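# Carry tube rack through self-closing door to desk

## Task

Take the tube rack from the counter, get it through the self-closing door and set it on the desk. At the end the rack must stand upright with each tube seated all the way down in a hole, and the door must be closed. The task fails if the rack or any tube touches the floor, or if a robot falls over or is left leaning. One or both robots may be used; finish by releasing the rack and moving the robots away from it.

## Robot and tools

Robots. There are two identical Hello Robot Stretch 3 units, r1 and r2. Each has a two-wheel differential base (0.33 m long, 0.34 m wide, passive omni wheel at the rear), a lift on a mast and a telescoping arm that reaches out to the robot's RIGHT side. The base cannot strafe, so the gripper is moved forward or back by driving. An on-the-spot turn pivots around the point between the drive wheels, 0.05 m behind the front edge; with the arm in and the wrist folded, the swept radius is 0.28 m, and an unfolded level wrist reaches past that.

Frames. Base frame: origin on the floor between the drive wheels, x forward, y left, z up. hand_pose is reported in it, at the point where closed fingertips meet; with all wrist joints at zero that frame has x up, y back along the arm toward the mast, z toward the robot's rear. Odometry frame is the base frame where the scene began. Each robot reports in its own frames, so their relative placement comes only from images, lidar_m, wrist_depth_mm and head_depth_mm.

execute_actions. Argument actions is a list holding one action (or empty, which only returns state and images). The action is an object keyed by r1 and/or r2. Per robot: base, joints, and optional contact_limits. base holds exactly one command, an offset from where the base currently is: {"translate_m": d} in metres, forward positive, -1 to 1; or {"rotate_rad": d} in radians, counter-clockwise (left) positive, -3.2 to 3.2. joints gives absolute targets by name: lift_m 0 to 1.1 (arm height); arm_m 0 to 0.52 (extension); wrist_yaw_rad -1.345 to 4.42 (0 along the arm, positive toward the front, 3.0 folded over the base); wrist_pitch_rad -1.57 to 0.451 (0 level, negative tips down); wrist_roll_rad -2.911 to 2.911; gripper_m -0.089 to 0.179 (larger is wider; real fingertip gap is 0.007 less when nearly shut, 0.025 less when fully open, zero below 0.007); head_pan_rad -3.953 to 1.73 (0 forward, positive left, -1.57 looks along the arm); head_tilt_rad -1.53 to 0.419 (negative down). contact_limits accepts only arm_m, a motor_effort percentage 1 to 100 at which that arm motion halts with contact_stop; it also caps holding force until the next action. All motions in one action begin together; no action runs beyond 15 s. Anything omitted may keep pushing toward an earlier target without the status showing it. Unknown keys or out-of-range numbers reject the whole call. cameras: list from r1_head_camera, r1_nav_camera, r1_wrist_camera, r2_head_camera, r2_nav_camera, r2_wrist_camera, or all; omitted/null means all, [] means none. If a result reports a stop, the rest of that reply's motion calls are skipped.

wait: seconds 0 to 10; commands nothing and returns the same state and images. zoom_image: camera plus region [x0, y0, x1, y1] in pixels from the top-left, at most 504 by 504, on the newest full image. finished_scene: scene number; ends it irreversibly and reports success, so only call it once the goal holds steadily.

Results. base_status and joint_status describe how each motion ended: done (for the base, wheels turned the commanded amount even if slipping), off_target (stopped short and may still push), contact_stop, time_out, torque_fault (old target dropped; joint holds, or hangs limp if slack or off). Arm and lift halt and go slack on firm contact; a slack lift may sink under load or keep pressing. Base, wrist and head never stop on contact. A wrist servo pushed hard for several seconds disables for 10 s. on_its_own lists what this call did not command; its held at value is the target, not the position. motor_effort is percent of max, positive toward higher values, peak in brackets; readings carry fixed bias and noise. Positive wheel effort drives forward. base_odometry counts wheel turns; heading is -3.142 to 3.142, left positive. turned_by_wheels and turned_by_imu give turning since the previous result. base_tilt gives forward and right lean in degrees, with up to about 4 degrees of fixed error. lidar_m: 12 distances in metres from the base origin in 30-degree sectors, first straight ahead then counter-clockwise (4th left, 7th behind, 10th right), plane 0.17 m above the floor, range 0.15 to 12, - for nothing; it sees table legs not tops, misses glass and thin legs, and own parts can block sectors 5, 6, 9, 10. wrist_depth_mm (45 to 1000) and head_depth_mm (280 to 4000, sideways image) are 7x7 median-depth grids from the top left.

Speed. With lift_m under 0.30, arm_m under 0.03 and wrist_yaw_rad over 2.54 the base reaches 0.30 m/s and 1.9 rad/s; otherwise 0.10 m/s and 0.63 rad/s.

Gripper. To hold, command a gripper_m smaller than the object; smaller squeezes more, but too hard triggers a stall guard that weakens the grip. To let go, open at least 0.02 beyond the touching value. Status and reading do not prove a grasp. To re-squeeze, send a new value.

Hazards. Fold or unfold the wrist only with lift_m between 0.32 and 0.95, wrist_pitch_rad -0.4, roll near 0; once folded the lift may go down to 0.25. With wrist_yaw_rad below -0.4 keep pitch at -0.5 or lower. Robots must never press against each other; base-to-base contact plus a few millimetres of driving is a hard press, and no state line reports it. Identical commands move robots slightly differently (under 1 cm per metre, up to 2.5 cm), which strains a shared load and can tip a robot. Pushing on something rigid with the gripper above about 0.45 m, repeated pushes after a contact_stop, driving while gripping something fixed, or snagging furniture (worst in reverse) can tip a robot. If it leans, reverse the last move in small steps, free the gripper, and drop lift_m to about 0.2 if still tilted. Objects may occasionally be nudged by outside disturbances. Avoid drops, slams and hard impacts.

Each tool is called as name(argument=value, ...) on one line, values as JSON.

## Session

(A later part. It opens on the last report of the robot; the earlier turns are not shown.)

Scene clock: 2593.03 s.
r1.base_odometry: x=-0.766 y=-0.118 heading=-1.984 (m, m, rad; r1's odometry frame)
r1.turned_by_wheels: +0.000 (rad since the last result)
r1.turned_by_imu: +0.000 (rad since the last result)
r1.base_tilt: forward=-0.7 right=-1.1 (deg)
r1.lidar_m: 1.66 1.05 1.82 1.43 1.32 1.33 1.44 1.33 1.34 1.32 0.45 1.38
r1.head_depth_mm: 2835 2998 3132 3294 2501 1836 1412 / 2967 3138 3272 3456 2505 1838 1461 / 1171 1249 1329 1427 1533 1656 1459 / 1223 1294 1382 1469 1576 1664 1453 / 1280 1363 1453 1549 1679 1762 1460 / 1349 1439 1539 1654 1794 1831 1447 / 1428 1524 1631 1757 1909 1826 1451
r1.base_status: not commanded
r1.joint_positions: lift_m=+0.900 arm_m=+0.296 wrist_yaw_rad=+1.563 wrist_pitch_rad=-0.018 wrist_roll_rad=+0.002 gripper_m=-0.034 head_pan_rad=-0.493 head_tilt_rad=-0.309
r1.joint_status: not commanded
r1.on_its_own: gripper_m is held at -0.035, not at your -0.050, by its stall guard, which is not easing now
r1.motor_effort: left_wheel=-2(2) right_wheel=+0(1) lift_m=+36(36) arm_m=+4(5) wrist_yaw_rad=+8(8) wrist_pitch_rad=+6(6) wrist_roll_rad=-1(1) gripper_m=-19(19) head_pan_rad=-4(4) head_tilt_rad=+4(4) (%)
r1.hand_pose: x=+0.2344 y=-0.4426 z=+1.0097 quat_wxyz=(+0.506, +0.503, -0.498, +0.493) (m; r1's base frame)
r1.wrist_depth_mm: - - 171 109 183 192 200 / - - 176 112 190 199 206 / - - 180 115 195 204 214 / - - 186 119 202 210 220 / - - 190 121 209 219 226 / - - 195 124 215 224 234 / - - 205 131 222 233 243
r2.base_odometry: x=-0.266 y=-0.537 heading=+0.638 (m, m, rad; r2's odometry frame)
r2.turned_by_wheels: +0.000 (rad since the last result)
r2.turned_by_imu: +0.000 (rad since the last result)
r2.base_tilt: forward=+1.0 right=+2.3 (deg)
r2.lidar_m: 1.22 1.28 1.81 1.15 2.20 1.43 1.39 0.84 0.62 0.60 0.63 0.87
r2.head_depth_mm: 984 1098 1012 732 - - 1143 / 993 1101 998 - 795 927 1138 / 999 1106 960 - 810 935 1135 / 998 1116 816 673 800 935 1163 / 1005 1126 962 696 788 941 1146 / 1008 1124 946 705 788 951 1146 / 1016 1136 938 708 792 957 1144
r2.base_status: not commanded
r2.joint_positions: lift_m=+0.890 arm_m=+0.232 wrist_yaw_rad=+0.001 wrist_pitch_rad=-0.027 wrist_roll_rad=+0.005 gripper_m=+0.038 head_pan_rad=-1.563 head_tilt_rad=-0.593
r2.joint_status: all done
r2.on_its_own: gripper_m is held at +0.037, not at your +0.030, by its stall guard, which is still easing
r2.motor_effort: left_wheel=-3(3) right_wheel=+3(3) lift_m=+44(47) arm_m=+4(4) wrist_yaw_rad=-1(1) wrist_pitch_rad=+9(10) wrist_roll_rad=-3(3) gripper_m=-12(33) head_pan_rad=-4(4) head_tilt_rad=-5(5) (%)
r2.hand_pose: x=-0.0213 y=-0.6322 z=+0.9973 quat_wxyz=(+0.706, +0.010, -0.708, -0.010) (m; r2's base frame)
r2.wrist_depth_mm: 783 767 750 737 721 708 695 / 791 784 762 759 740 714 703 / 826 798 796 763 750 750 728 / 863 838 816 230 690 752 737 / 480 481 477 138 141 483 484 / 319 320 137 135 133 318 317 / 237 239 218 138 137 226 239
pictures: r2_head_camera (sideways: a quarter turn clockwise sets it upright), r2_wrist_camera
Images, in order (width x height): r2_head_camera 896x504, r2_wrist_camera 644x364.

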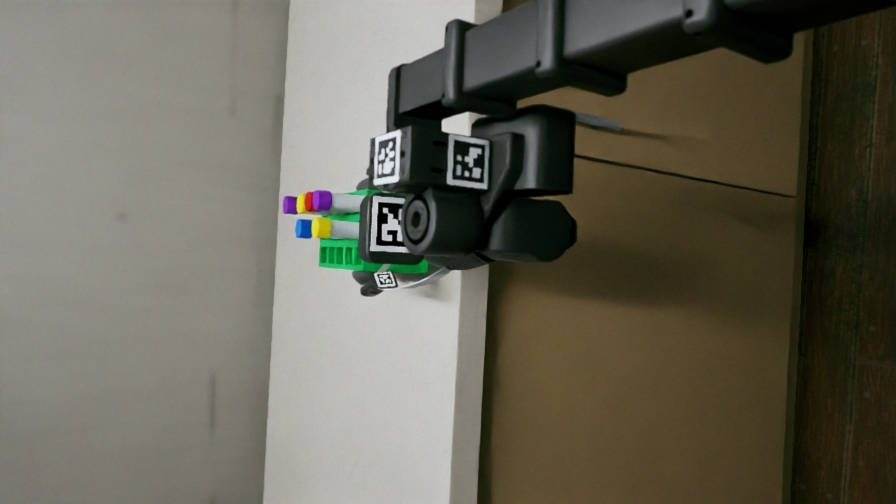

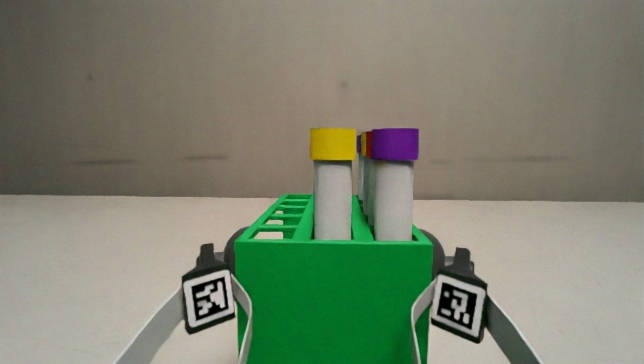

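wait(seconds=3)

Scene clock: 2601.87 s.
r1.base_odometry: x=-0.766 y=-0.118 heading=-1.984 (m, m, rad; r1's odometry frame)
r1.turned_by_wheels: +0.000 (rad since the last result)
r1.turned_by_imu: +0.001 (rad since the last result)
r1.base_tilt: forward=-0.6 right=-1.1 (deg)
r1.lidar_m: 1.66 1.05 1.82 1.43 1.31 1.34 1.43 1.33 1.34 1.32 0.44 1.38
r1.head_depth_mm: 2835 3016 3114 3272 2497 1850 1420 / 2991 3144 3289 3452 2508 1850 1454 / 1169 1251 1334 1430 1541 1668 1455 / 1223 1294 1375 1471 1576 1668 1458 / 1280 1364 1450 1552 1684 1763 1453 / 1350 1439 1539 1647 1785 1831 1448 / 1417 1521 1635 1751 1925 1829 1444
r1.base_status: not commanded
r1.joint_positions: lift_m=+0.900 arm_m=+0.296 wrist_yaw_rad=+1.563 wrist_pitch_rad=-0.018 wrist_roll_rad=+0.002 gripper_m=-0.034 head_pan_rad=-0.493 head_tilt_rad=-0.309
r1.joint_status: not commanded
r1.on_its_own: gripper_m is held at -0.035, not at your -0.050, by its stall guard, which is not easing now
r1.motor_effort: left_wheel=-2(2) right_wheel=-1(1) lift_m=+37(36) arm_m=+4(5) wrist_yaw_rad=+9(8) wrist_pitch_rad=+6(6) wrist_roll_rad=-1(1) gripper_m=-19(19) head_pan_rad=-5(4) head_tilt_rad=+4(4) (%)
r1.hand_pose: x=+0.2344 y=-0.4426 z=+1.0097 quat_wxyz=(+0.506, +0.503, -0.498, +0.493) (m; r1's base frame)
r1.wrist_depth_mm: - - 170 110 185 191 199 / - - 175 112 190 197 207 / - - 180 115 195 205 214 / - - 186 119 202 211 222 / - - 191 121 208 217 226 / - - 195 124 216 226 238 / - - 206 132 223 232 245
r2.base_odometry: x=-0.266 y=-0.537 heading=+0.638 (m, m, rad; r2's odometry frame)
r2.turned_by_wheels: +0.000 (rad since the last result)
r2.turned_by_imu: +0.001 (rad since the last result)
r2.base_tilt: forward=+1.0 right=+2.2 (deg)
r2.lidar_m: 1.22 1.28 1.80 1.15 2.20 1.43 1.39 0.84 0.62 0.60 0.63 0.87
r2.head_depth_mm: 985 1095 1013 732 - - 1144 / 988 1103 996 - 797 924 1145 / 1000 1106 959 - 809 934 1142 / 998 1109 810 673 803 939 1155 / 1008 1115 959 698 789 946 1148 / 1012 1127 944 708 788 947 1145 / 1012 1136 933 709 793 951 1136
r2.base_status: not commanded
r2.joint_positions: lift_m=+0.890 arm_m=+0.232 wrist_yaw_rad=+0.001 wrist_pitch_rad=-0.027 wrist_roll_rad=+0.005 gripper_m=+0.045 head_pan_rad=-1.563 head_tilt_rad=-0.593
r2.joint_status: all done
r2.on_its_own: gripper_m is held at +0.044, not at your +0.030, by its stall guard, which is not easing now
r2.motor_effort: left_wheel=-2(3) right_wheel=+3(3) lift_m=+44(47) arm_m=+4(4) wrist_yaw_rad=-1(1) wrist_pitch_rad=+9(10) wrist_roll_rad=-3(3) gripper_m=-23(33) head_pan_rad=-5(4) head_tilt_rad=-5(5) (%)
r2.hand_pose: x=-0.0213 y=-0.6322 z=+0.9973 quat_wxyz=(+0.706, +0.010, -0.708, -0.010) (m; r2's base frame)
r2.wrist_depth_mm: 770 763 758 729 715 703 694 / 810 781 760 753 747 711 717 / 826 797 796 764 748 741 720 / 851 835 793 229 693 748 732 / 484 489 481 139 141 483 476 / 320 317 136 135 133 320 318 / 238 238 217 138 137 233 238
wait: 3.00 s; at rest from the start
pictures: r1_head_camera (sideways: a quarter turn clockwise sets it upright), r1_nav_camera (sideways: a quarter turn counterclockwise sets it upright), r1_wrist_camera, r2_head_camera (sideways: a quarter turn clockwise sets it upright), r2_nav_camera (sideways: a quarter turn counterclockwise sets it upright), r2_wrist_camera
Images, in order (width x height): r1_head_camera 896x504, r1_nav_camera 672x504, r1_wrist_camera 644x364, r2_head_camera 896x504, r2_nav_camera 672x504, r2_wrist_camera 644x364.

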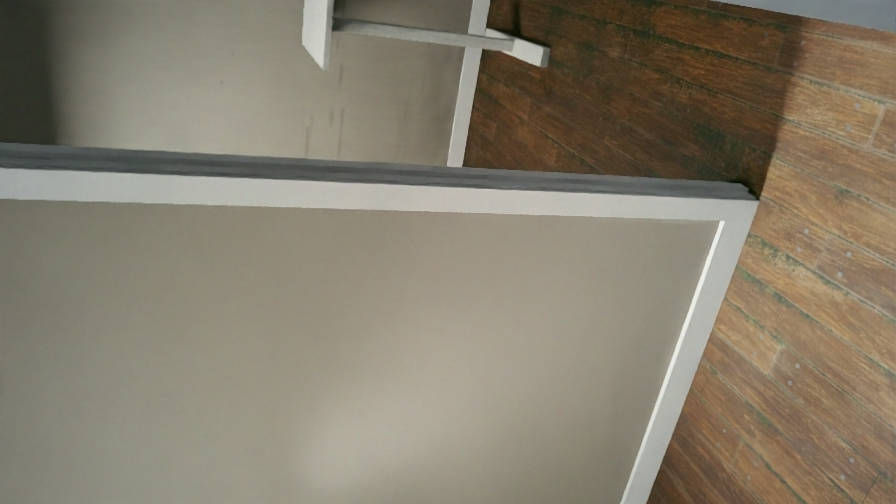

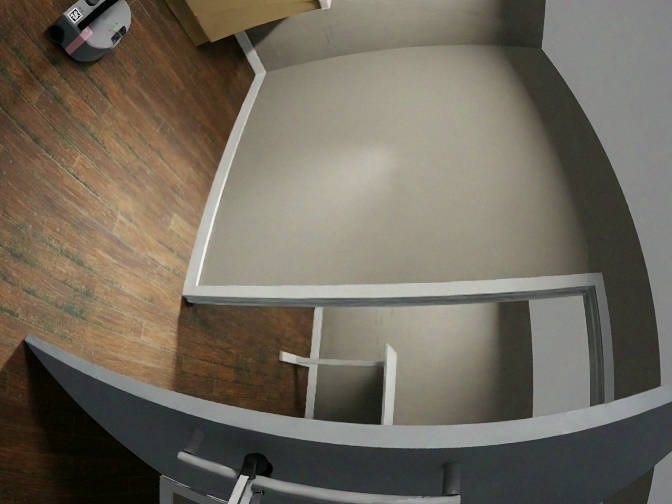

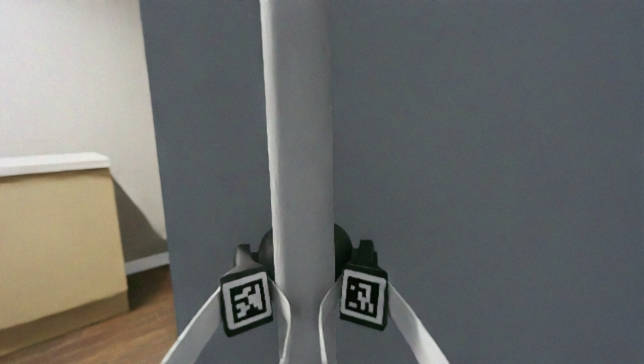

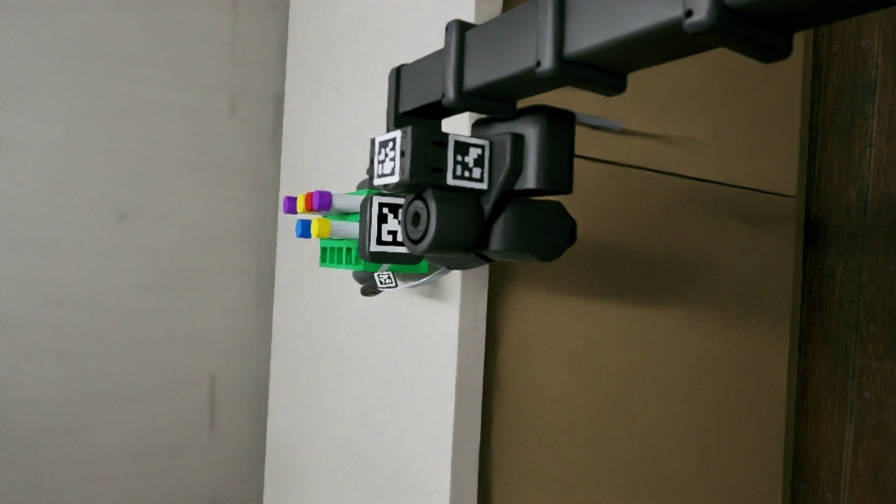

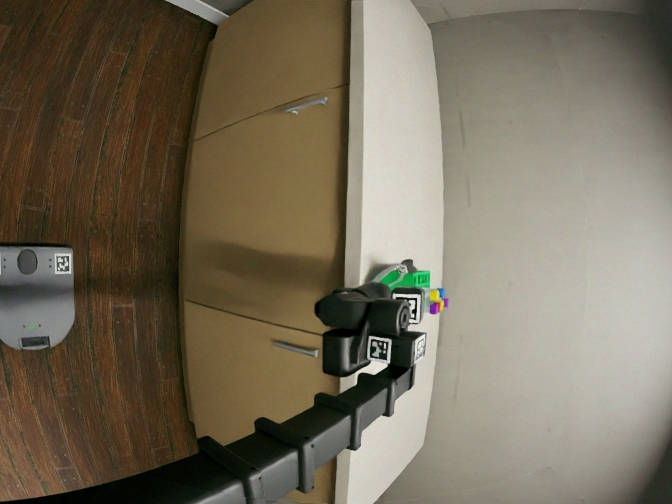

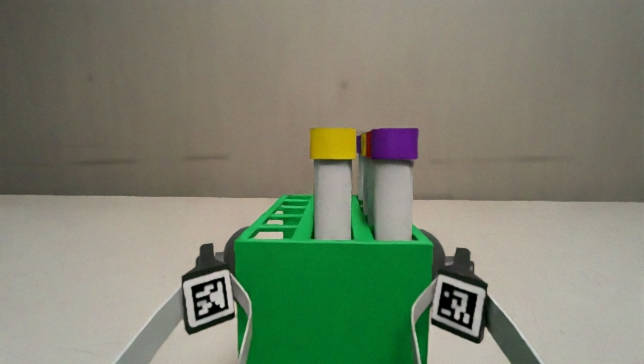

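execute_actions(actions=[{"r2": {"joints": {"lift_m": 0.96}}}], cameras=["r2_wrist_camera"])

Scene clock: 2616.33 s.
r1.base_odometry: x=-0.766 y=-0.118 heading=-1.984 (m, m, rad; r1's odometry frame)
r1.turned_by_wheels: +0.000 (rad since the last result)
r1.turned_by_imu: +0.001 (rad since the last result)
r1.base_tilt: forward=-0.5 right=-1.1 (deg)
r1.lidar_m: 1.67 1.05 1.82 1.43 1.32 1.33 1.44 1.33 1.34 1.32 0.44 1.38
r1.head_depth_mm: 2841 2983 3098 3279 2523 1856 1415 / 2989 3126 3292 3451 2484 1839 1455 / 1174 1249 1330 1425 1530 1655 1456 / 1220 1293 1375 1469 1571 1667 1451 / 1283 1360 1451 1551 1677 1768 1457 / 1354 1438 1535 1650 1792 1829 1449 / 1425 1524 1634 1764 1914 1826 1451
r1.base_status: not commanded
r1.joint_positions: lift_m=+0.900 arm_m=+0.296 wrist_yaw_rad=+1.563 wrist_pitch_rad=-0.018 wrist_roll_rad=+0.002 gripper_m=-0.034 head_pan_rad=-0.493 head_tilt_rad=-0.309
r1.joint_status: not commanded
r1.on_its_own: gripper_m is held at -0.035, not at your -0.050, by its stall guard, which is not easing now
r1.motor_effort: left_wheel=-2(2) right_wheel=-1(1) lift_m=+36(36) arm_m=+4(4) wrist_yaw_rad=+8(8) wrist_pitch_rad=+6(6) wrist_roll_rad=-1(1) gripper_m=-19(18) head_pan_rad=-4(4) head_tilt_rad=+4(4) (%)
r1.hand_pose: x=+0.2344 y=-0.4426 z=+1.0097 quat_wxyz=(+0.506, +0.503, -0.498, +0.493) (m; r1's base frame)
r1.wrist_depth_mm: - - 171 109 184 192 200 / - - 174 112 190 199 207 / - - 180 115 196 204 213 / - - 185 119 202 210 220 / - - 190 121 207 219 229 / - - 196 124 215 225 236 / - - 205 132 222 233 244
r2.base_odometry: x=-0.266 y=-0.537 heading=+0.638 (m, m, rad; r2's odometry frame)
r2.turned_by_wheels: +0.000 (rad since the last result)
r2.turned_by_imu: +0.001 (rad since the last result)
r2.base_tilt: forward=+1.1 right=+2.3 (deg)
r2.lidar_m: 1.22 1.28 1.82 1.15 2.19 1.43 1.39 0.84 0.62 0.60 0.63 0.87
r2.head_depth_mm: 989 1098 1165 - 783 921 1136 / 990 1092 - 706 773 932 1134 / 998 1095 - - 778 940 1136 / 1004 1109 672 703 784 939 1155 / 1004 1116 959 698 785 940 1145 / 1016 1125 945 706 790 951 1142 / 1016 1137 935 708 791 953 1137
r2.base_status: not commanded
r2.joint_positions: lift_m=+0.960 arm_m=+0.232 wrist_yaw_rad=+0.001 wrist_pitch_rad=-0.028 wrist_roll_rad=+0.005 gripper_m=+0.045 head_pan_rad=-1.563 head_tilt_rad=-0.593
r2.joint_status: all done
r2.on_its_own: gripper_m is held at +0.044, not at your +0.030, by its stall guard, which is not easing now
r2.motor_effort: left_wheel=-3(3) right_wheel=+3(3) lift_m=+44(46) arm_m=+4(4) wrist_yaw_rad=+0(0) wrist_pitch_rad=+9(9) wrist_roll_rad=-3(3) gripper_m=-23(22) head_pan_rad=-5(5) head_tilt_rad=-5(5) (%)
r2.hand_pose: x=-0.0213 y=-0.6322 z=+1.0670 quat_wxyz=(+0.706, +0.010, -0.708, -0.010) (m; r2's base frame)
r2.wrist_depth_mm: 785 769 754 732 714 699 699 / 799 775 769 748 737 716 710 / 837 814 790 754 752 740 724 / 846 835 799 229 763 748 742 / 700 698 702 139 141 703 689 / 462 464 136 135 134 470 467 / 349 348 318 138 137 340 346
pictures: r2_wrist_camera
Images, in order (width x height): r2_wrist_camera 644x364.

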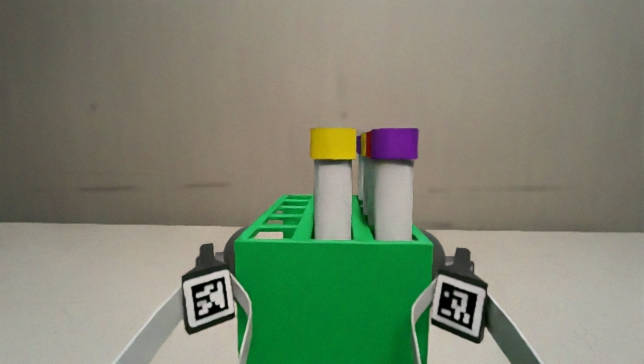

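Stable. Now swing the wrist forward and retract for a narrow carry.

execute_actions(actions=[{"r2": {"joints": {"wrist_yaw_rad": 1.57, "head_pan_rad": 0.0, "head_tilt_rad": -0.46}}}], cameras=["r2_wrist_camera"])

execute_actions(actions=[{"r2": {"joints": {"arm_m": 0.02}}}], cameras=["r2_wrist_camera", "r2_head_camera"])

Scene clock: 2622.03 s.
r1.base_odometry: x=-0.766 y=-0.118 heading=-1.984 (m, m, rad; r1's odometry frame)
r1.turned_by_wheels: +0.000 (rad since the last result)
r1.turned_by_imu: +0.001 (rad since the last result)
r1.base_tilt: forward=-0.7 right=-1.0 (deg)
r1.lidar_m: 1.67 1.05 1.82 1.42 1.32 1.34 1.44 1.33 1.34 1.32 0.45 1.38
r1.head_depth_mm: 2847 2980 3136 3296 2494 1845 1413 / 2935 3101 3285 3430 2495 1837 1460 / 1172 1247 1335 1433 1532 1655 1451 / 1222 1300 1381 1465 1569 1667 1457 / 1279 1363 1452 1561 1661 1761 1454 / 1351 1446 1546 1643 1786 1838 1452 / 1425 1517 1631 1765 1933 1830 1447
r1.base_status: not commanded
r1.joint_positions: lift_m=+0.900 arm_m=+0.296 wrist_yaw_rad=+1.563 wrist_pitch_rad=-0.018 wrist_roll_rad=+0.002 gripper_m=-0.034 head_pan_rad=-0.493 head_tilt_rad=-0.309
r1.joint_status: not commanded
r1.on_its_own: gripper_m is held at -0.035, not at your -0.050, by its stall guard, which is not easing now
r1.motor_effort: left_wheel=-2(2) right_wheel=-1(1) lift_m=+36(36) arm_m=+4(4) wrist_yaw_rad=+8(8) wrist_pitch_rad=+6(6) wrist_roll_rad=-1(1) gripper_m=-18(19) head_pan_rad=-4(4) head_tilt_rad=+4(5) (%)
r1.hand_pose: x=+0.2344 y=-0.4426 z=+1.0097 quat_wxyz=(+0.506, +0.503, -0.498, +0.493) (m; r1's base frame)
r1.wrist_depth_mm: - - 171 110 185 192 200 / - - 175 112 190 198 205 / - - 179 115 195 203 212 / - - 187 118 201 213 219 / - - 189 121 206 218 227 / - - 196 124 219 223 237 / - - 203 132 221 231 247
r2.base_odometry: x=-0.266 y=-0.537 heading=+0.638 (m, m, rad; r2's odometry frame)
r2.turned_by_wheels: +0.000 (rad since the last result)
r2.turned_by_imu: +0.001 (rad since the last result)
r2.base_tilt: forward=+1.0 right=+2.3 (deg)
r2.lidar_m: 1.22 1.28 1.81 1.15 2.20 1.43 1.39 0.84 0.62 0.60 0.63 0.87
r2.head_depth_mm: 980 1067 1169 1290 1447 1526 1288 / 984 1067 1175 1294 1440 1564 1279 / 985 1077 1177 1305 1454 1547 1267 / 988 1077 1186 1301 1454 1540 1260 / 990 1079 1187 1306 1461 1525 1254 / 993 1082 1190 1314 1479 1514 1242 / 998 1087 1187 1322 1485 1500 1246
r2.base_status: not commanded
r2.joint_positions: lift_m=+0.960 arm_m=+0.232 wrist_yaw_rad=+1.568 wrist_pitch_rad=-0.028 wrist_roll_rad=+0.005 gripper_m=+0.045 head_pan_rad=-0.007 head_tilt_rad=-0.468
r2.joint_status: all done
r2.on_its_own: gripper_m is held at +0.044, not at your +0.030, by its stall guard, which is not easing now
r2.motor_effort: left_wheel=-3(3) right_wheel=+3(3) lift_m=+44(44) arm_m=+4(4) wrist_yaw_rad=+2(4) wrist_pitch_rad=+9(9) wrist_roll_rad=-3(3) gripper_m=-23(23) head_pan_rad=+4(59) head_tilt_rad=+5(22) (%)
r2.hand_pose: x=+0.2341 y=-0.3774 z=+1.0670 quat_wxyz=(+0.507, +0.507, -0.494, +0.491) (m; r2's base frame)
r2.wrist_depth_mm: - - - - - - - / - - - - - - - / - - - - - - - / - - - 230 - - - / - - - 139 140 709 702 / - - 137 135 133 469 464 / - - - 138 137 385 347
pictures: r2_wrist_camera
Images, in order (width x height): r2_wrist_camera 644x364.

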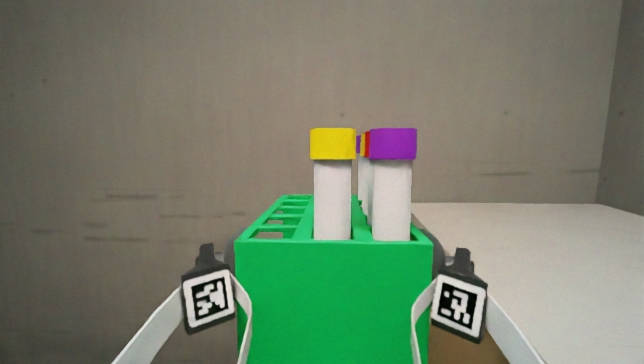

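Scene clock: 2624.83 s.
r1.base_odometry: x=-0.766 y=-0.118 heading=-1.984 (m, m, rad; r1's odometry frame)
r1.turned_by_wheels: +0.000 (rad since the last result)
r1.turned_by_imu: +0.000 (rad since the last result)
r1.base_tilt: forward=-0.6 right=-1.1 (deg)
r1.lidar_m: 1.66 1.05 1.82 1.42 1.32 1.34 1.43 1.33 1.34 1.32 0.44 1.38
r1.head_depth_mm: 2821 2983 3167 3256 2501 1860 1411 / 2965 3124 3296 3393 2531 1847 1457 / 1171 1246 1330 1421 1536 1648 1455 / 1228 1291 1374 1470 1569 1663 1465 / 1278 1366 1452 1553 1668 1764 1456 / 1351 1441 1524 1646 1780 1836 1454 / 1427 1523 1627 1769 1912 1829 1449
r1.base_status: not commanded
r1.joint_positions: lift_m=+0.900 arm_m=+0.296 wrist_yaw_rad=+1.563 wrist_pitch_rad=-0.018 wrist_roll_rad=+0.002 gripper_m=-0.034 head_pan_rad=-0.493 head_tilt_rad=-0.309
r1.joint_status: not commanded
r1.on_its_own: gripper_m is held at -0.035, not at your -0.050, by its stall guard, which is not easing now
r1.motor_effort: left_wheel=-2(2) right_wheel=-1(1) lift_m=+36(36) arm_m=+4(4) wrist_yaw_rad=+9(8) wrist_pitch_rad=+6(6) wrist_roll_rad=-1(1) gripper_m=-19(19) head_pan_rad=-3(3) head_tilt_rad=+3(4) (%)
r1.hand_pose: x=+0.2344 y=-0.4426 z=+1.0097 quat_wxyz=(+0.506, +0.503, -0.498, +0.493) (m; r1's base frame)
r1.wrist_depth_mm: - - 171 110 185 190 200 / - - 175 112 191 197 207 / - - 179 115 196 205 213 / - - 185 119 202 210 220 / - - 191 121 208 217 230 / - - 195 124 216 224 234 / - - 205 132 222 232 241
r2.base_odometry: x=-0.266 y=-0.537 heading=+0.638 (m, m, rad; r2's odometry frame)
r2.turned_by_wheels: +0.000 (rad since the last result)
r2.turned_by_imu: +0.000 (rad since the last result)
r2.base_tilt: forward=+1.0 right=+2.3 (deg)
r2.lidar_m: 1.22 1.28 1.81 1.15 2.19 1.43 1.39 0.84 0.62 0.60 0.63 0.87
r2.head_depth_mm: 979 1065 1174 1282 361 345 1247 / 982 1072 1170 1297 1445 1547 1281 / 984 1071 1176 1299 1455 1554 1270 / 988 1074 1178 1305 1468 1542 1270 / 992 1078 1189 1301 1464 1532 1256 / 993 1087 1195 1323 1483 1527 1254 / 996 1087 1183 1321 1486 1519 1250
r2.base_status: not commanded
r2.joint_positions: lift_m=+0.960 arm_m=+0.020 wrist_yaw_rad=+1.570 wrist_pitch_rad=-0.028 wrist_roll_rad=+0.005 gripper_m=+0.045 head_pan_rad=-0.007 head_tilt_rad=-0.468
r2.joint_status: all done
r2.on_its_own: gripper_m is held at +0.044, not at your +0.030, by its stall guard, which is not easing now
r2.motor_effort: left_wheel=-3(3) right_wheel=+3(4) lift_m=+44(44) arm_m=-4(5) wrist_yaw_rad=+1(2) wrist_pitch_rad=+9(9) wrist_roll_rad=-3(3) gripper_m=-23(23) head_pan_rad=+4(4) head_tilt_rad=+5(5) (%)
r2.hand_pose: x=+0.2341 y=-0.1656 z=+1.0670 quat_wxyz=(+0.506, +0.508, -0.494, +0.491) (m; r2's base frame)
r2.wrist_depth_mm: - - - - - - - / - - - - - - - / - - - - - - - / - - - 231 - - - / - - - 139 140 882 707 / - - 137 135 134 778 537 / - - - 138 136 768 543
pictures: r2_head_camera (sideways: a quarter turn clockwise sets it upright), r2_wrist_camera
Images, in order (width x height): r2_head_camera 896x504, r2_wrist_camera 644x364.

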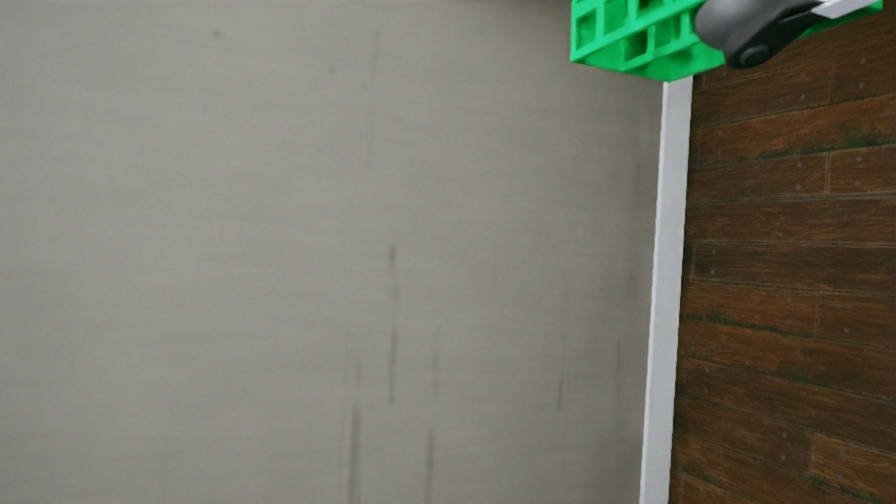

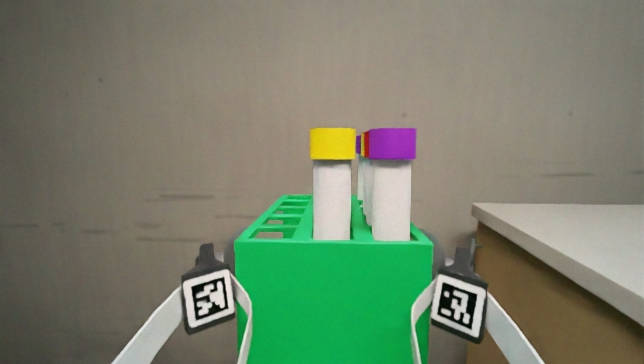

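execute_actions(actions=[{"r2": {"base": {"rotate_rad": 2.41}}}], cameras=["r2_wrist_camera", "r2_head_camera"])

Scene clock: 2670.83 s.
r1.base_odometry: x=-0.766 y=-0.118 heading=-1.984 (m, m, rad; r1's odometry frame)
r1.turned_by_wheels: +0.000 (rad since the last result)
r1.turned_by_imu: +0.001 (rad since the last result)
r1.base_tilt: forward=-0.7 right=-1.1 (deg)
r1.lidar_m: 1.66 1.17 1.82 1.42 1.32 1.33 1.43 1.33 1.34 1.32 0.44 1.38
r1.head_depth_mm: 2834 2996 3147 3277 2499 1858 1418 / 2971 3145 3283 3428 2492 1844 1457 / 1169 1242 1326 1423 1536 1655 1457 / 1220 1297 1375 1475 1571 1682 1457 / 1282 1367 1454 1565 1668 1769 1459 / 1351 1436 1540 1643 1800 1836 1450 / 1418 1509 1630 1757 1915 1824 1451
r1.base_status: not commanded
r1.joint_positions: lift_m=+0.900 arm_m=+0.296 wrist_yaw_rad=+1.563 wrist_pitch_rad=-0.018 wrist_roll_rad=+0.002 gripper_m=-0.034 head_pan_rad=-0.493 head_tilt_rad=-0.309
r1.joint_status: not commanded
r1.on_its_own: gripper_m is held at -0.035, not at your -0.050, by its stall guard, which is not easing now
r1.motor_effort: left_wheel=-2(2) right_wheel=-1(1) lift_m=+36(36) arm_m=+4(4) wrist_yaw_rad=+8(8) wrist_pitch_rad=+6(6) wrist_roll_rad=-1(1) gripper_m=-19(18) head_pan_rad=-4(4) head_tilt_rad=+3(3) (%)
r1.hand_pose: x=+0.2344 y=-0.4426 z=+1.0097 quat_wxyz=(+0.506, +0.503, -0.498, +0.493) (m; r1's base frame)
r1.wrist_depth_mm: - - 170 109 185 193 201 / - - 175 112 190 198 207 / - - 180 116 195 205 214 / - - 187 119 201 209 220 / - - 191 121 208 218 228 / - - 195 124 217 225 236 / - - 205 132 221 233 246
r2.base_odometry: x=-0.266 y=-0.537 heading=+3.048 (m, m, rad; r2's odometry frame)
r2.turned_by_wheels: +2.410 (rad since the last result)
r2.turned_by_imu: +2.391 (rad since the last result)
r2.base_tilt: forward=+1.0 right=+2.3 (deg)
r2.lidar_m: 1.53 1.39 1.40 0.67 0.60 0.60 0.73 1.22 1.23 1.51 1.15 1.18
r2.head_depth_mm: 1358 1379 1393 1393 361 345 1247 / 1753 1776 1810 1830 1834 1566 1279 / 2876 3088 3288 2500 2022 1552 1271 / 3237 3464 3646 2748 1970 1541 1251 / 3442 3650 - 2771 1975 1542 1251 / 3185 3381 1532 1648 1783 1526 1252 / 1183 1277 1382 1512 1642 1506 1238
r2.base_status: done
r2.joint_positions: lift_m=+0.960 arm_m=+0.020 wrist_yaw_rad=+1.570 wrist_pitch_rad=-0.028 wrist_roll_rad=+0.005 gripper_m=+0.045 head_pan_rad=-0.007 head_tilt_rad=-0.468
r2.joint_status: not commanded
r2.on_its_own: gripper_m is held at +0.044, not at your +0.030, by its stall guard, which is not easing now
r2.motor_effort: left_wheel=-3(7) right_wheel=+4(10) lift_m=+44(44) arm_m=-4(5) wrist_yaw_rad=+0(1) wrist_pitch_rad=+9(9) wrist_roll_rad=-3(3) gripper_m=-24(23) head_pan_rad=+4(4) head_tilt_rad=+5(5) (%)
r2.hand_pose: x=+0.2341 y=-0.1656 z=+1.0670 quat_wxyz=(+0.506, +0.508, -0.494, +0.491) (m; r2's base frame)
r2.wrist_depth_mm: - - - - - - - / - - - - - - - / - - - - - - - / - - - 229 - - - / - - - 139 141 - - / - - 136 135 133 - - / - - - 138 136 - -
pictures: r2_head_camera (sideways: a quarter turn clockwise sets it upright), r2_wrist_camera
Images, in order (width x height): r2_head_camera 896x504, r2_wrist_camera 644x364.

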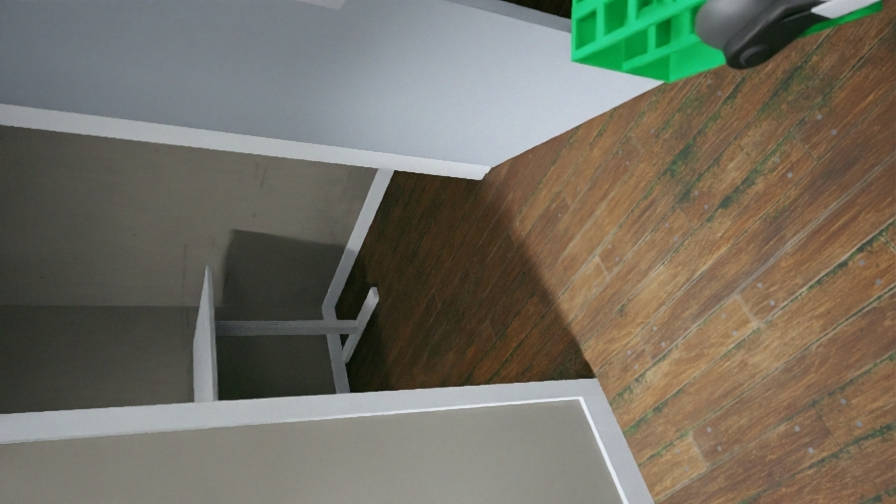

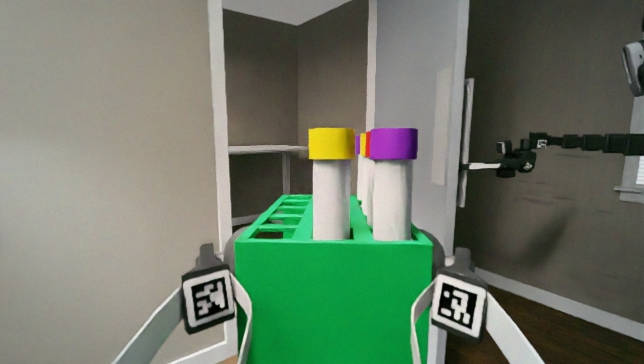

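execute_actions(actions=[{"r2": {"base": {"rotate_rad": 0.09}}}], cameras=[])

execute_actions(actions=[{"r2": {"base": {"translate_m": 0.9}}}], cameras=["r2_wrist_camera", "r2_head_camera", "r2_nav_camera"])

Scene clock: 2696.97 s.
r1.base_odometry: x=-0.766 y=-0.118 heading=-1.984 (m, m, rad; r1's odometry frame)
r1.turned_by_wheels: +0.000 (rad since the last result)
r1.turned_by_imu: +0.001 (rad since the last result)
r1.base_tilt: forward=-0.7 right=-1.0 (deg)
r1.lidar_m: 1.67 1.17 1.82 1.42 1.32 1.33 1.43 1.33 1.34 1.33 0.44 1.38
r1.head_depth_mm: 2839 2988 3140 3264 2514 1858 1414 / 2933 3133 3317 3429 2497 1842 1453 / 1170 1241 1329 1431 1541 1650 1457 / 1221 1294 1374 1469 1574 1676 1455 / 1280 1358 1446 1561 1683 1752 1454 / 1352 1434 1539 1655 1786 1829 1448 / 1424 1527 1635 1760 1907 1825 1451
r1.base_status: not commanded
r1.joint_positions: lift_m=+0.900 arm_m=+0.296 wrist_yaw_rad=+1.563 wrist_pitch_rad=-0.018 wrist_roll_rad=+0.002 gripper_m=-0.034 head_pan_rad=-0.493 head_tilt_rad=-0.309
r1.joint_status: not commanded
r1.on_its_own: gripper_m is held at -0.035, not at your -0.050, by its stall guard, which is not easing now
r1.motor_effort: left_wheel=-2(2) right_wheel=+0(1) lift_m=+36(36) arm_m=+4(4) wrist_yaw_rad=+8(9) wrist_pitch_rad=+6(6) wrist_roll_rad=-1(1) gripper_m=-19(19) head_pan_rad=-4(4) head_tilt_rad=+3(4) (%)
r1.hand_pose: x=+0.2344 y=-0.4426 z=+1.0097 quat_wxyz=(+0.506, +0.503, -0.498, +0.493) (m; r1's base frame)
r1.wrist_depth_mm: - - 171 109 185 191 199 / - - 175 112 190 199 207 / - - 180 115 196 204 213 / - - 186 119 200 209 220 / - - 190 121 209 218 228 / - - 194 124 216 225 235 / - - 205 132 223 234 245
r2.base_odometry: x=-0.266 y=-0.537 heading=+3.138 (m, m, rad; r2's odometry frame)
r2.turned_by_wheels: +0.090 (rad since the last result)
r2.turned_by_imu: +0.090 (rad since the last result)
r2.base_tilt: forward=+1.1 right=+2.3 (deg)
r2.lidar_m: 1.48 1.39 1.42 0.64 0.60 0.61 0.78 1.23 1.25 1.62 1.15 1.30
r2.head_depth_mm: 1705 1698 1671 1655 360 344 1245 / 2819 2990 3110 2307 1977 1566 1273 / 3201 3367 3583 2815 1987 1561 1271 / 3443 3739 - 2779 1985 1556 1266 / 3248 3537 3687 2446 1833 1543 1254 / 1213 1310 1437 1561 1750 1531 1262 / 1149 1232 1339 1460 1601 1522 1236
r2.base_status: done
r2.joint_positions: lift_m=+0.960 arm_m=+0.020 wrist_yaw_rad=+1.570 wrist_pitch_rad=-0.028 wrist_roll_rad=+0.005 gripper_m=+0.045 head_pan_rad=-0.007 head_tilt_rad=-0.468
r2.joint_status: not commanded
r2.on_its_own: gripper_m is held at +0.044, not at your +0.030, by its stall guard, which is not easing now
r2.motor_effort: left_wheel=-4(9) right_wheel=+5(9) lift_m=+44(44) arm_m=-5(4) wrist_yaw_rad=+0(0) wrist_pitch_rad=+9(9) wrist_roll_rad=-3(3) gripper_m=-23(23) head_pan_rad=+4(4) head_tilt_rad=+5(5) (%)
r2.hand_pose: x=+0.2341 y=-0.1656 z=+1.0670 quat_wxyz=(+0.506, +0.508, -0.494, +0.491) (m; r2's base frame)
r2.wrist_depth_mm: - - - - - - - / - - - - - - - / - - - - - - - / - - - 230 - - - / - - - 139 141 - - / - - 136 135 134 - - / - - - 137 137 - -
pictures: none
No camera images: the call's "cameras" was empty. Leave "cameras" out to get every camera's image.

Scene clock: 2706.93 s.
r1.base_odometry: x=-0.766 y=-0.118 heading=-1.984 (m, m, rad; r1's odometry frame)
r1.turned_by_wheels: +0.000 (rad since the last result)
r1.turned_by_imu: +0.002 (rad since the last result)
r1.base_tilt: forward=-0.7 right=-0.9 (deg)
r1.lidar_m: 0.92 1.81 1.82 1.43 1.32 1.33 1.44 1.33 1.34 1.32 0.44 1.38
r1.head_depth_mm: 2841 3005 3135 3290 2509 1856 1414 / 2960 3125 3297 3422 2501 1846 1460 / 1174 1248 1338 1426 1542 1655 1461 / 1221 1288 1362 1415 1570 1672 1462 / 1281 1360 1450 1528 1676 1761 1453 / 1356 1444 1533 1627 1784 1828 1455 / 1432 1512 1610 759 1911 1832 1238
r1.base_status: not commanded
r1.joint_positions: lift_m=+0.900 arm_m=+0.296 wrist_yaw_rad=+1.563 wrist_pitch_rad=-0.018 wrist_roll_rad=+0.002 gripper_m=-0.034 head_pan_rad=-0.493 head_tilt_rad=-0.309
r1.joint_status: not commanded
r1.on_its_own: gripper_m is held at -0.035, not at your -0.050, by its stall guard, which is not easing now
r1.motor_effort: left_wheel=-2(2) right_wheel=-1(1) lift_m=+36(36) arm_m=+4(5) wrist_yaw_rad=+9(8) wrist_pitch_rad=+6(6) wrist_roll_rad=-1(1) gripper_m=-19(18) head_pan_rad=-4(4) head_tilt_rad=+4(4) (%)
r1.hand_pose: x=+0.2344 y=-0.4426 z=+1.0097 quat_wxyz=(+0.506, +0.503, -0.498, +0.493) (m; r1's base frame)
r1.wrist_depth_mm: - - 171 109 185 193 199 / - 615 175 112 189 198 206 / - 662 180 115 196 205 215 / - - 185 119 201 211 221 / - - 190 121 208 218 227 / - - 194 124 216 225 234 / - - 204 132 222 233 243
r2.base_odometry: x=-1.166 y=-0.534 heading=+3.138 (m, m, rad; r2's odometry frame)
r2.turned_by_wheels: +0.000 (rad since the last result)
r2.turned_by_imu: +0.006 (rad since the last result)
r2.base_tilt: forward=+1.0 right=+2.3 (deg)
r2.lidar_m: 0.68 0.65 0.66 0.87 1.12 1.14 1.46 1.96 1.02 0.92 0.70 0.92
r2.head_depth_mm: 2051 2148 2259 2407 361 345 1256 / 2267 2403 2567 2609 2038 1549 1277 / 2581 2706 2941 2798 1989 1561 1269 / 2758 2933 3224 2756 1965 1544 1265 / 2568 2722 3083 2742 1961 1537 1251 / 2436 2554 2831 2725 1897 1429 1022 / 515 552 599 649 720 807 909
r2.base_status: done
r2.joint_positions: lift_m=+0.960 arm_m=+0.020 wrist_yaw_rad=+1.570 wrist_pitch_rad=-0.028 wrist_roll_rad=+0.005 gripper_m=+0.045 head_pan_rad=-0.007 head_tilt_rad=-0.468
r2.joint_status: not commanded
r2.on_its_own: gripper_m is held at +0.044, not at your +0.030, by its stall guard, which is not easing now
r2.motor_effort: left_wheel=-4(6) right_wheel=+5(10) lift_m=+44(44) arm_m=-4(4) wrist_yaw_rad=+0(1) wrist_pitch_rad=+10(9) wrist_roll_rad=-3(3) gripper_m=-24(23) head_pan_rad=+4(4) head_tilt_rad=+5(4) (%)
r2.hand_pose: x=+0.2341 y=-0.1656 z=+1.0670 quat_wxyz=(+0.506, +0.508, -0.494, +0.491) (m; r2's base frame)
r2.wrist_depth_mm: 509 561 - - - 905 597 / 517 576 - - - 911 593 / 531 584 - - - 904 588 / 540 596 - 229 - 884 595 / 543 613 - 139 141 909 594 / 556 626 136 135 133 828 592 / 564 627 - 138 137 813 590
pictures: r2_head_camera (sideways: a quarter turn clockwise sets it upright), r2_nav_camera (sideways: a quarter turn counterclockwise sets it upright), r2_wrist_camera
Images, in order (width x height): r2_head_camera 896x504, r2_nav_camera 672x504, r2_wrist_camera 644x364.

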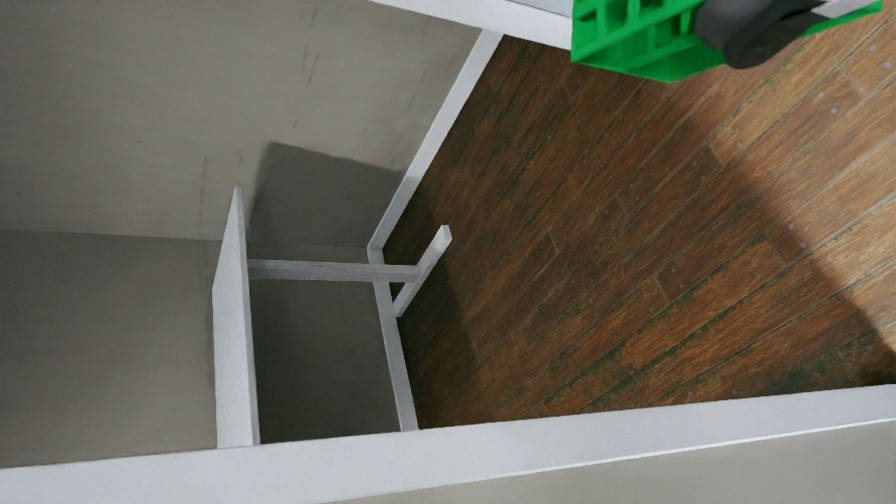

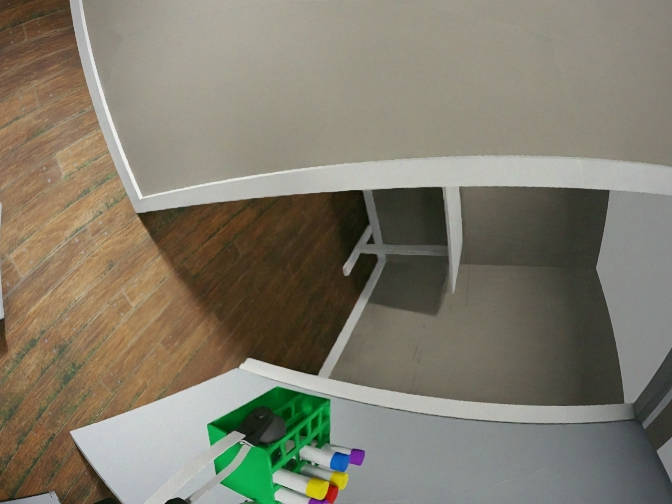

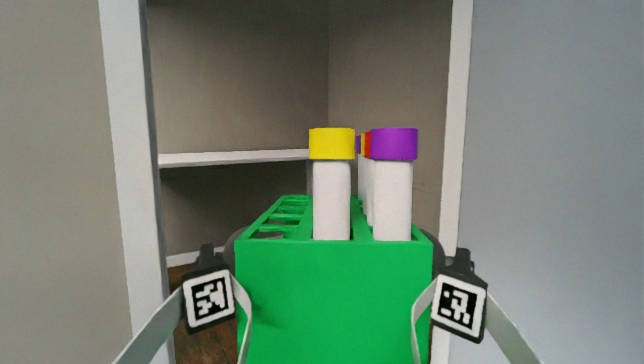

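execute_actions(actions=[{"r2": {"base": {"translate_m": 0.8}}}], cameras=["r2_wrist_camera", "r2_head_camera", "r2_nav_camera"])

Scene clock: 2722.20 s.
r1.base_odometry: x=-0.766 y=-0.118 heading=-1.984 (m, m, rad; r1's odometry frame)
r1.turned_by_wheels: +0.000 (rad since the last result)
r1.turned_by_imu: +0.002 (rad since the last result)
r1.base_tilt: forward=-0.6 right=-1.1 (deg)
r1.lidar_m: 1.66 1.81 1.82 1.42 1.32 1.34 1.44 1.33 1.34 1.32 0.45 1.31
r1.head_depth_mm: 2876 2949 3064 3283 2521 1852 1407 / 2962 3014 3163 3382 2500 1842 1363 / 1170 1251 1306 1400 1499 1562 1368 / 1227 1297 1379 1470 1568 1647 1455 / 1286 1364 1453 1553 1672 1761 1460 / 1347 1435 1540 1653 1792 1826 1452 / 1425 1520 1634 1752 1924 1830 1445
r1.base_status: not commanded
r1.joint_positions: lift_m=+0.900 arm_m=+0.296 wrist_yaw_rad=+1.563 wrist_pitch_rad=-0.018 wrist_roll_rad=+0.002 gripper_m=-0.034 head_pan_rad=-0.493 head_tilt_rad=-0.309
r1.joint_status: not commanded
r1.on_its_own: gripper_m is held at -0.035, not at your -0.050, by its stall guard, which is not easing now
r1.motor_effort: left_wheel=-2(2) right_wheel=+0(1) lift_m=+36(36) arm_m=+4(4) wrist_yaw_rad=+8(8) wrist_pitch_rad=+6(6) wrist_roll_rad=-1(1) gripper_m=-19(19) head_pan_rad=-5(3) head_tilt_rad=+4(4) (%)
r1.hand_pose: x=+0.2344 y=-0.4426 z=+1.0097 quat_wxyz=(+0.506, +0.503, -0.498, +0.493) (m; r1's base frame)
r1.wrist_depth_mm: - - 170 110 184 192 199 / - - 174 112 190 197 207 / - - 179 115 197 205 213 / - - 186 118 202 210 220 / - - 189 121 208 218 227 / - - 195 125 215 224 234 / - - 204 132 222 233 244
r2.base_odometry: x=-1.966 y=-0.531 heading=+3.138 (m, m, rad; r2's odometry frame)
r2.turned_by_wheels: +0.000 (rad since the last result)
r2.turned_by_imu: +0.006 (rad since the last result)
r2.base_tilt: forward=+1.0 right=+2.2 (deg)
r2.lidar_m: 1.99 1.63 2.17 0.23 0.21 1.71 2.07 1.30 0.68 0.65 0.66 1.60
r2.head_depth_mm: 1585 1688 1766 1870 360 345 1246 / 1776 1883 2002 2120 2045 1558 1275 / 2000 2113 2266 2409 2006 1549 1278 / 2095 2296 2040 2471 1972 1553 1258 / 1975 2106 2314 2485 1963 1536 1263 / 1861 1989 2149 2376 1963 1541 1257 / 1753 1894 1665 2245 1944 1514 1236
r2.base_status: done
r2.joint_positions: lift_m=+0.960 arm_m=+0.020 wrist_yaw_rad=+1.570 wrist_pitch_rad=-0.028 wrist_roll_rad=+0.005 gripper_m=+0.045 head_pan_rad=-0.007 head_tilt_rad=-0.467
r2.joint_status: not commanded
r2.on_its_own: gripper_m is held at +0.044, not at your +0.030, by its stall guard, which is not easing now
r2.motor_effort: left_wheel=-4(30) right_wheel=+4(23) lift_m=+44(44) arm_m=-3(4) wrist_yaw_rad=+0(0) wrist_pitch_rad=+9(9) wrist_roll_rad=-3(3) gripper_m=-23(23) head_pan_rad=+4(3) head_tilt_rad=+5(5) (%)
r2.hand_pose: x=+0.2341 y=-0.1654 z=+1.0670 quat_wxyz=(+0.506, +0.508, -0.494, +0.492) (m; r2's base frame)
r2.wrist_depth_mm: - - - - - - - / - - - - - - - / - - - - - - - / - - - 230 - - - / - - - 139 140 - - / - - 136 135 133 - - / - - - 138 137 - -
pictures: r2_head_camera (sideways: a quarter turn clockwise sets it upright), r2_nav_camera (sideways: a quarter turn counterclockwise sets it upright), r2_wrist_camera
Images, in order (width x height): r2_head_camera 896x504, r2_nav_camera 672x504, r2_wrist_camera 644x364.

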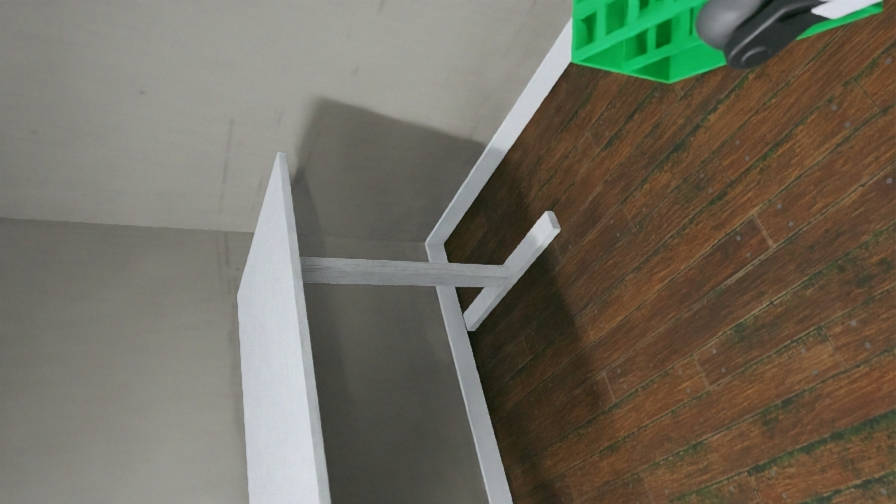

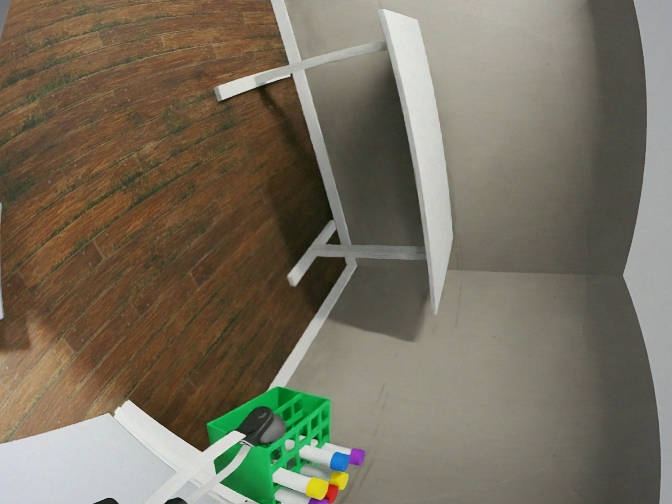

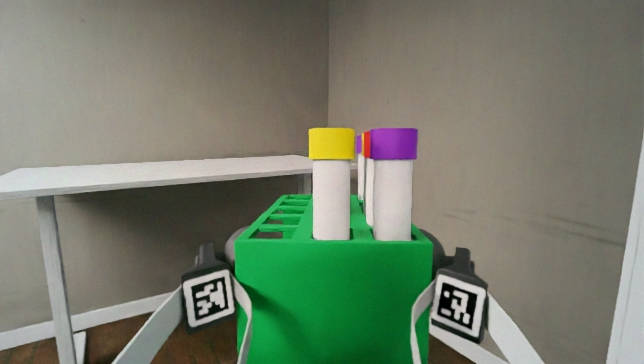

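execute_actions(actions=[{"r2": {"base": {"translate_m": 0.45}}}], cameras=["r2_wrist_camera", "r2_nav_camera"])

Scene clock: 2738.13 s.
r1.base_odometry: x=-0.766 y=-0.118 heading=-1.984 (m, m, rad; r1's odometry frame)
r1.turned_by_wheels: +0.000 (rad since the last result)
r1.turned_by_imu: +0.001 (rad since the last result)
r1.base_tilt: forward=-0.6 right=-1.0 (deg)
r1.lidar_m: 1.67 1.81 1.82 1.42 1.32 1.33 1.43 1.33 1.35 1.33 0.44 1.38
r1.head_depth_mm: 2881 2997 3108 3158 2374 1667 1415 / 2971 3143 3288 3447 2501 1838 1461 / 1173 1248 1329 1425 1539 1651 1460 / 1224 1298 1373 1466 1571 1666 1454 / 1279 1367 1453 1562 1671 1768 1456 / 1352 1438 1535 1646 1785 1836 1456 / 1430 1521 1633 1753 1919 1836 1445
r1.base_status: not commanded
r1.joint_positions: lift_m=+0.900 arm_m=+0.296 wrist_yaw_rad=+1.563 wrist_pitch_rad=-0.018 wrist_roll_rad=+0.002 gripper_m=-0.034 head_pan_rad=-0.493 head_tilt_rad=-0.309
r1.joint_status: not commanded
r1.on_its_own: gripper_m is held at -0.035, not at your -0.050, by its stall guard, which is not easing now
r1.motor_effort: left_wheel=-2(2) right_wheel=+0(1) lift_m=+36(36) arm_m=+4(4) wrist_yaw_rad=+8(8) wrist_pitch_rad=+6(6) wrist_roll_rad=-1(1) gripper_m=-19(19) head_pan_rad=-4(4) head_tilt_rad=+4(4) (%)
r1.hand_pose: x=+0.2344 y=-0.4426 z=+1.0097 quat_wxyz=(+0.506, +0.503, -0.498, +0.493) (m; r1's base frame)
r1.wrist_depth_mm: - - 171 109 185 191 200 / - - 176 112 190 198 205 / - - 180 115 197 204 214 / - - 187 119 202 211 221 / - - 191 121 208 219 229 / - - 194 124 216 224 236 / - - 205 132 225 234 244
r2.base_odometry: x=-2.416 y=-0.529 heading=+3.138 (m, m, rad; r2's odometry frame)
r2.turned_by_wheels: +0.000 (rad since the last result)
r2.turned_by_imu: +0.003 (rad since the last result)
r2.base_tilt: forward=+1.0 right=+2.3 (deg)
r2.lidar_m: 1.55 1.75 1.30 2.34 1.38 0.54 2.41 0.92 0.66 0.61 0.84 1.35
r2.head_depth_mm: 1352 1419 1486 1579 361 345 1254 / 1498 1592 1678 1785 1846 1563 1276 / 1676 1800 1846 2065 2000 1563 1266 / 1724 1891 1433 2217 1860 1535 1263 / 1630 1744 1382 2129 1962 1542 1257 / 1521 1656 1223 1956 1938 1533 1253 / 1446 1562 1211 1827 1901 1514 1246
r2.base_status: done
r2.joint_positions: lift_m=+0.960 arm_m=+0.020 wrist_yaw_rad=+1.570 wrist_pitch_rad=-0.028 wrist_roll_rad=+0.005 gripper_m=+0.045 head_pan_rad=-0.007 head_tilt_rad=-0.467
r2.joint_status: not commanded
r2.on_its_own: gripper_m is held at +0.044, not at your +0.030, by its stall guard, which is not easing now
r2.motor_effort: left_wheel=-4(5) right_wheel=+4(8) lift_m=+44(44) arm_m=-4(3) wrist_yaw_rad=-1(0) wrist_pitch_rad=+9(9) wrist_roll_rad=-3(3) gripper_m=-24(23) head_pan_rad=+4(4) head_tilt_rad=+5(5) (%)
r2.hand_pose: x=+0.2341 y=-0.1654 z=+1.0670 quat_wxyz=(+0.506, +0.508, -0.494, +0.492) (m; r2's base frame)
r2.wrist_depth_mm: - - - - - - 905 / - - - - - - 916 / - - - - - - 908 / - - - 230 - - 936 / - - - 139 141 - 950 / - - 136 135 134 - 961 / - - - 138 137 - 955
pictures: r2_nav_camera (sideways: a quarter turn counterclockwise sets it upright), r2_wrist_camera
Images, in order (width x height): r2_nav_camera 672x504, r2_wrist_camera 644x364.

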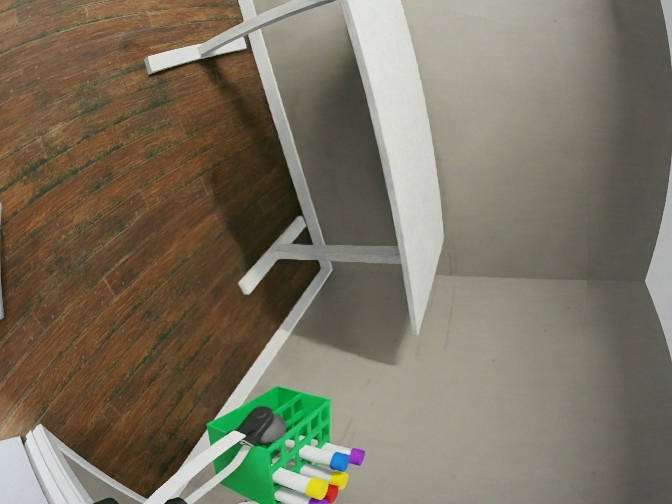

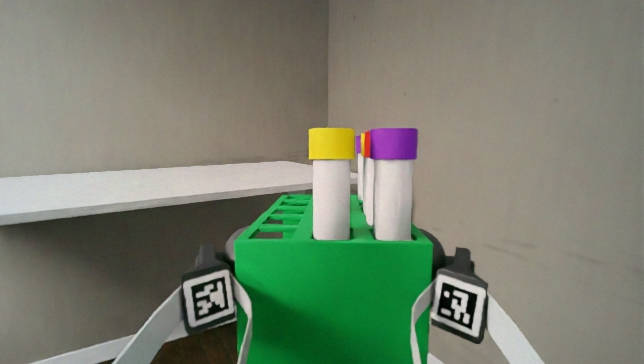

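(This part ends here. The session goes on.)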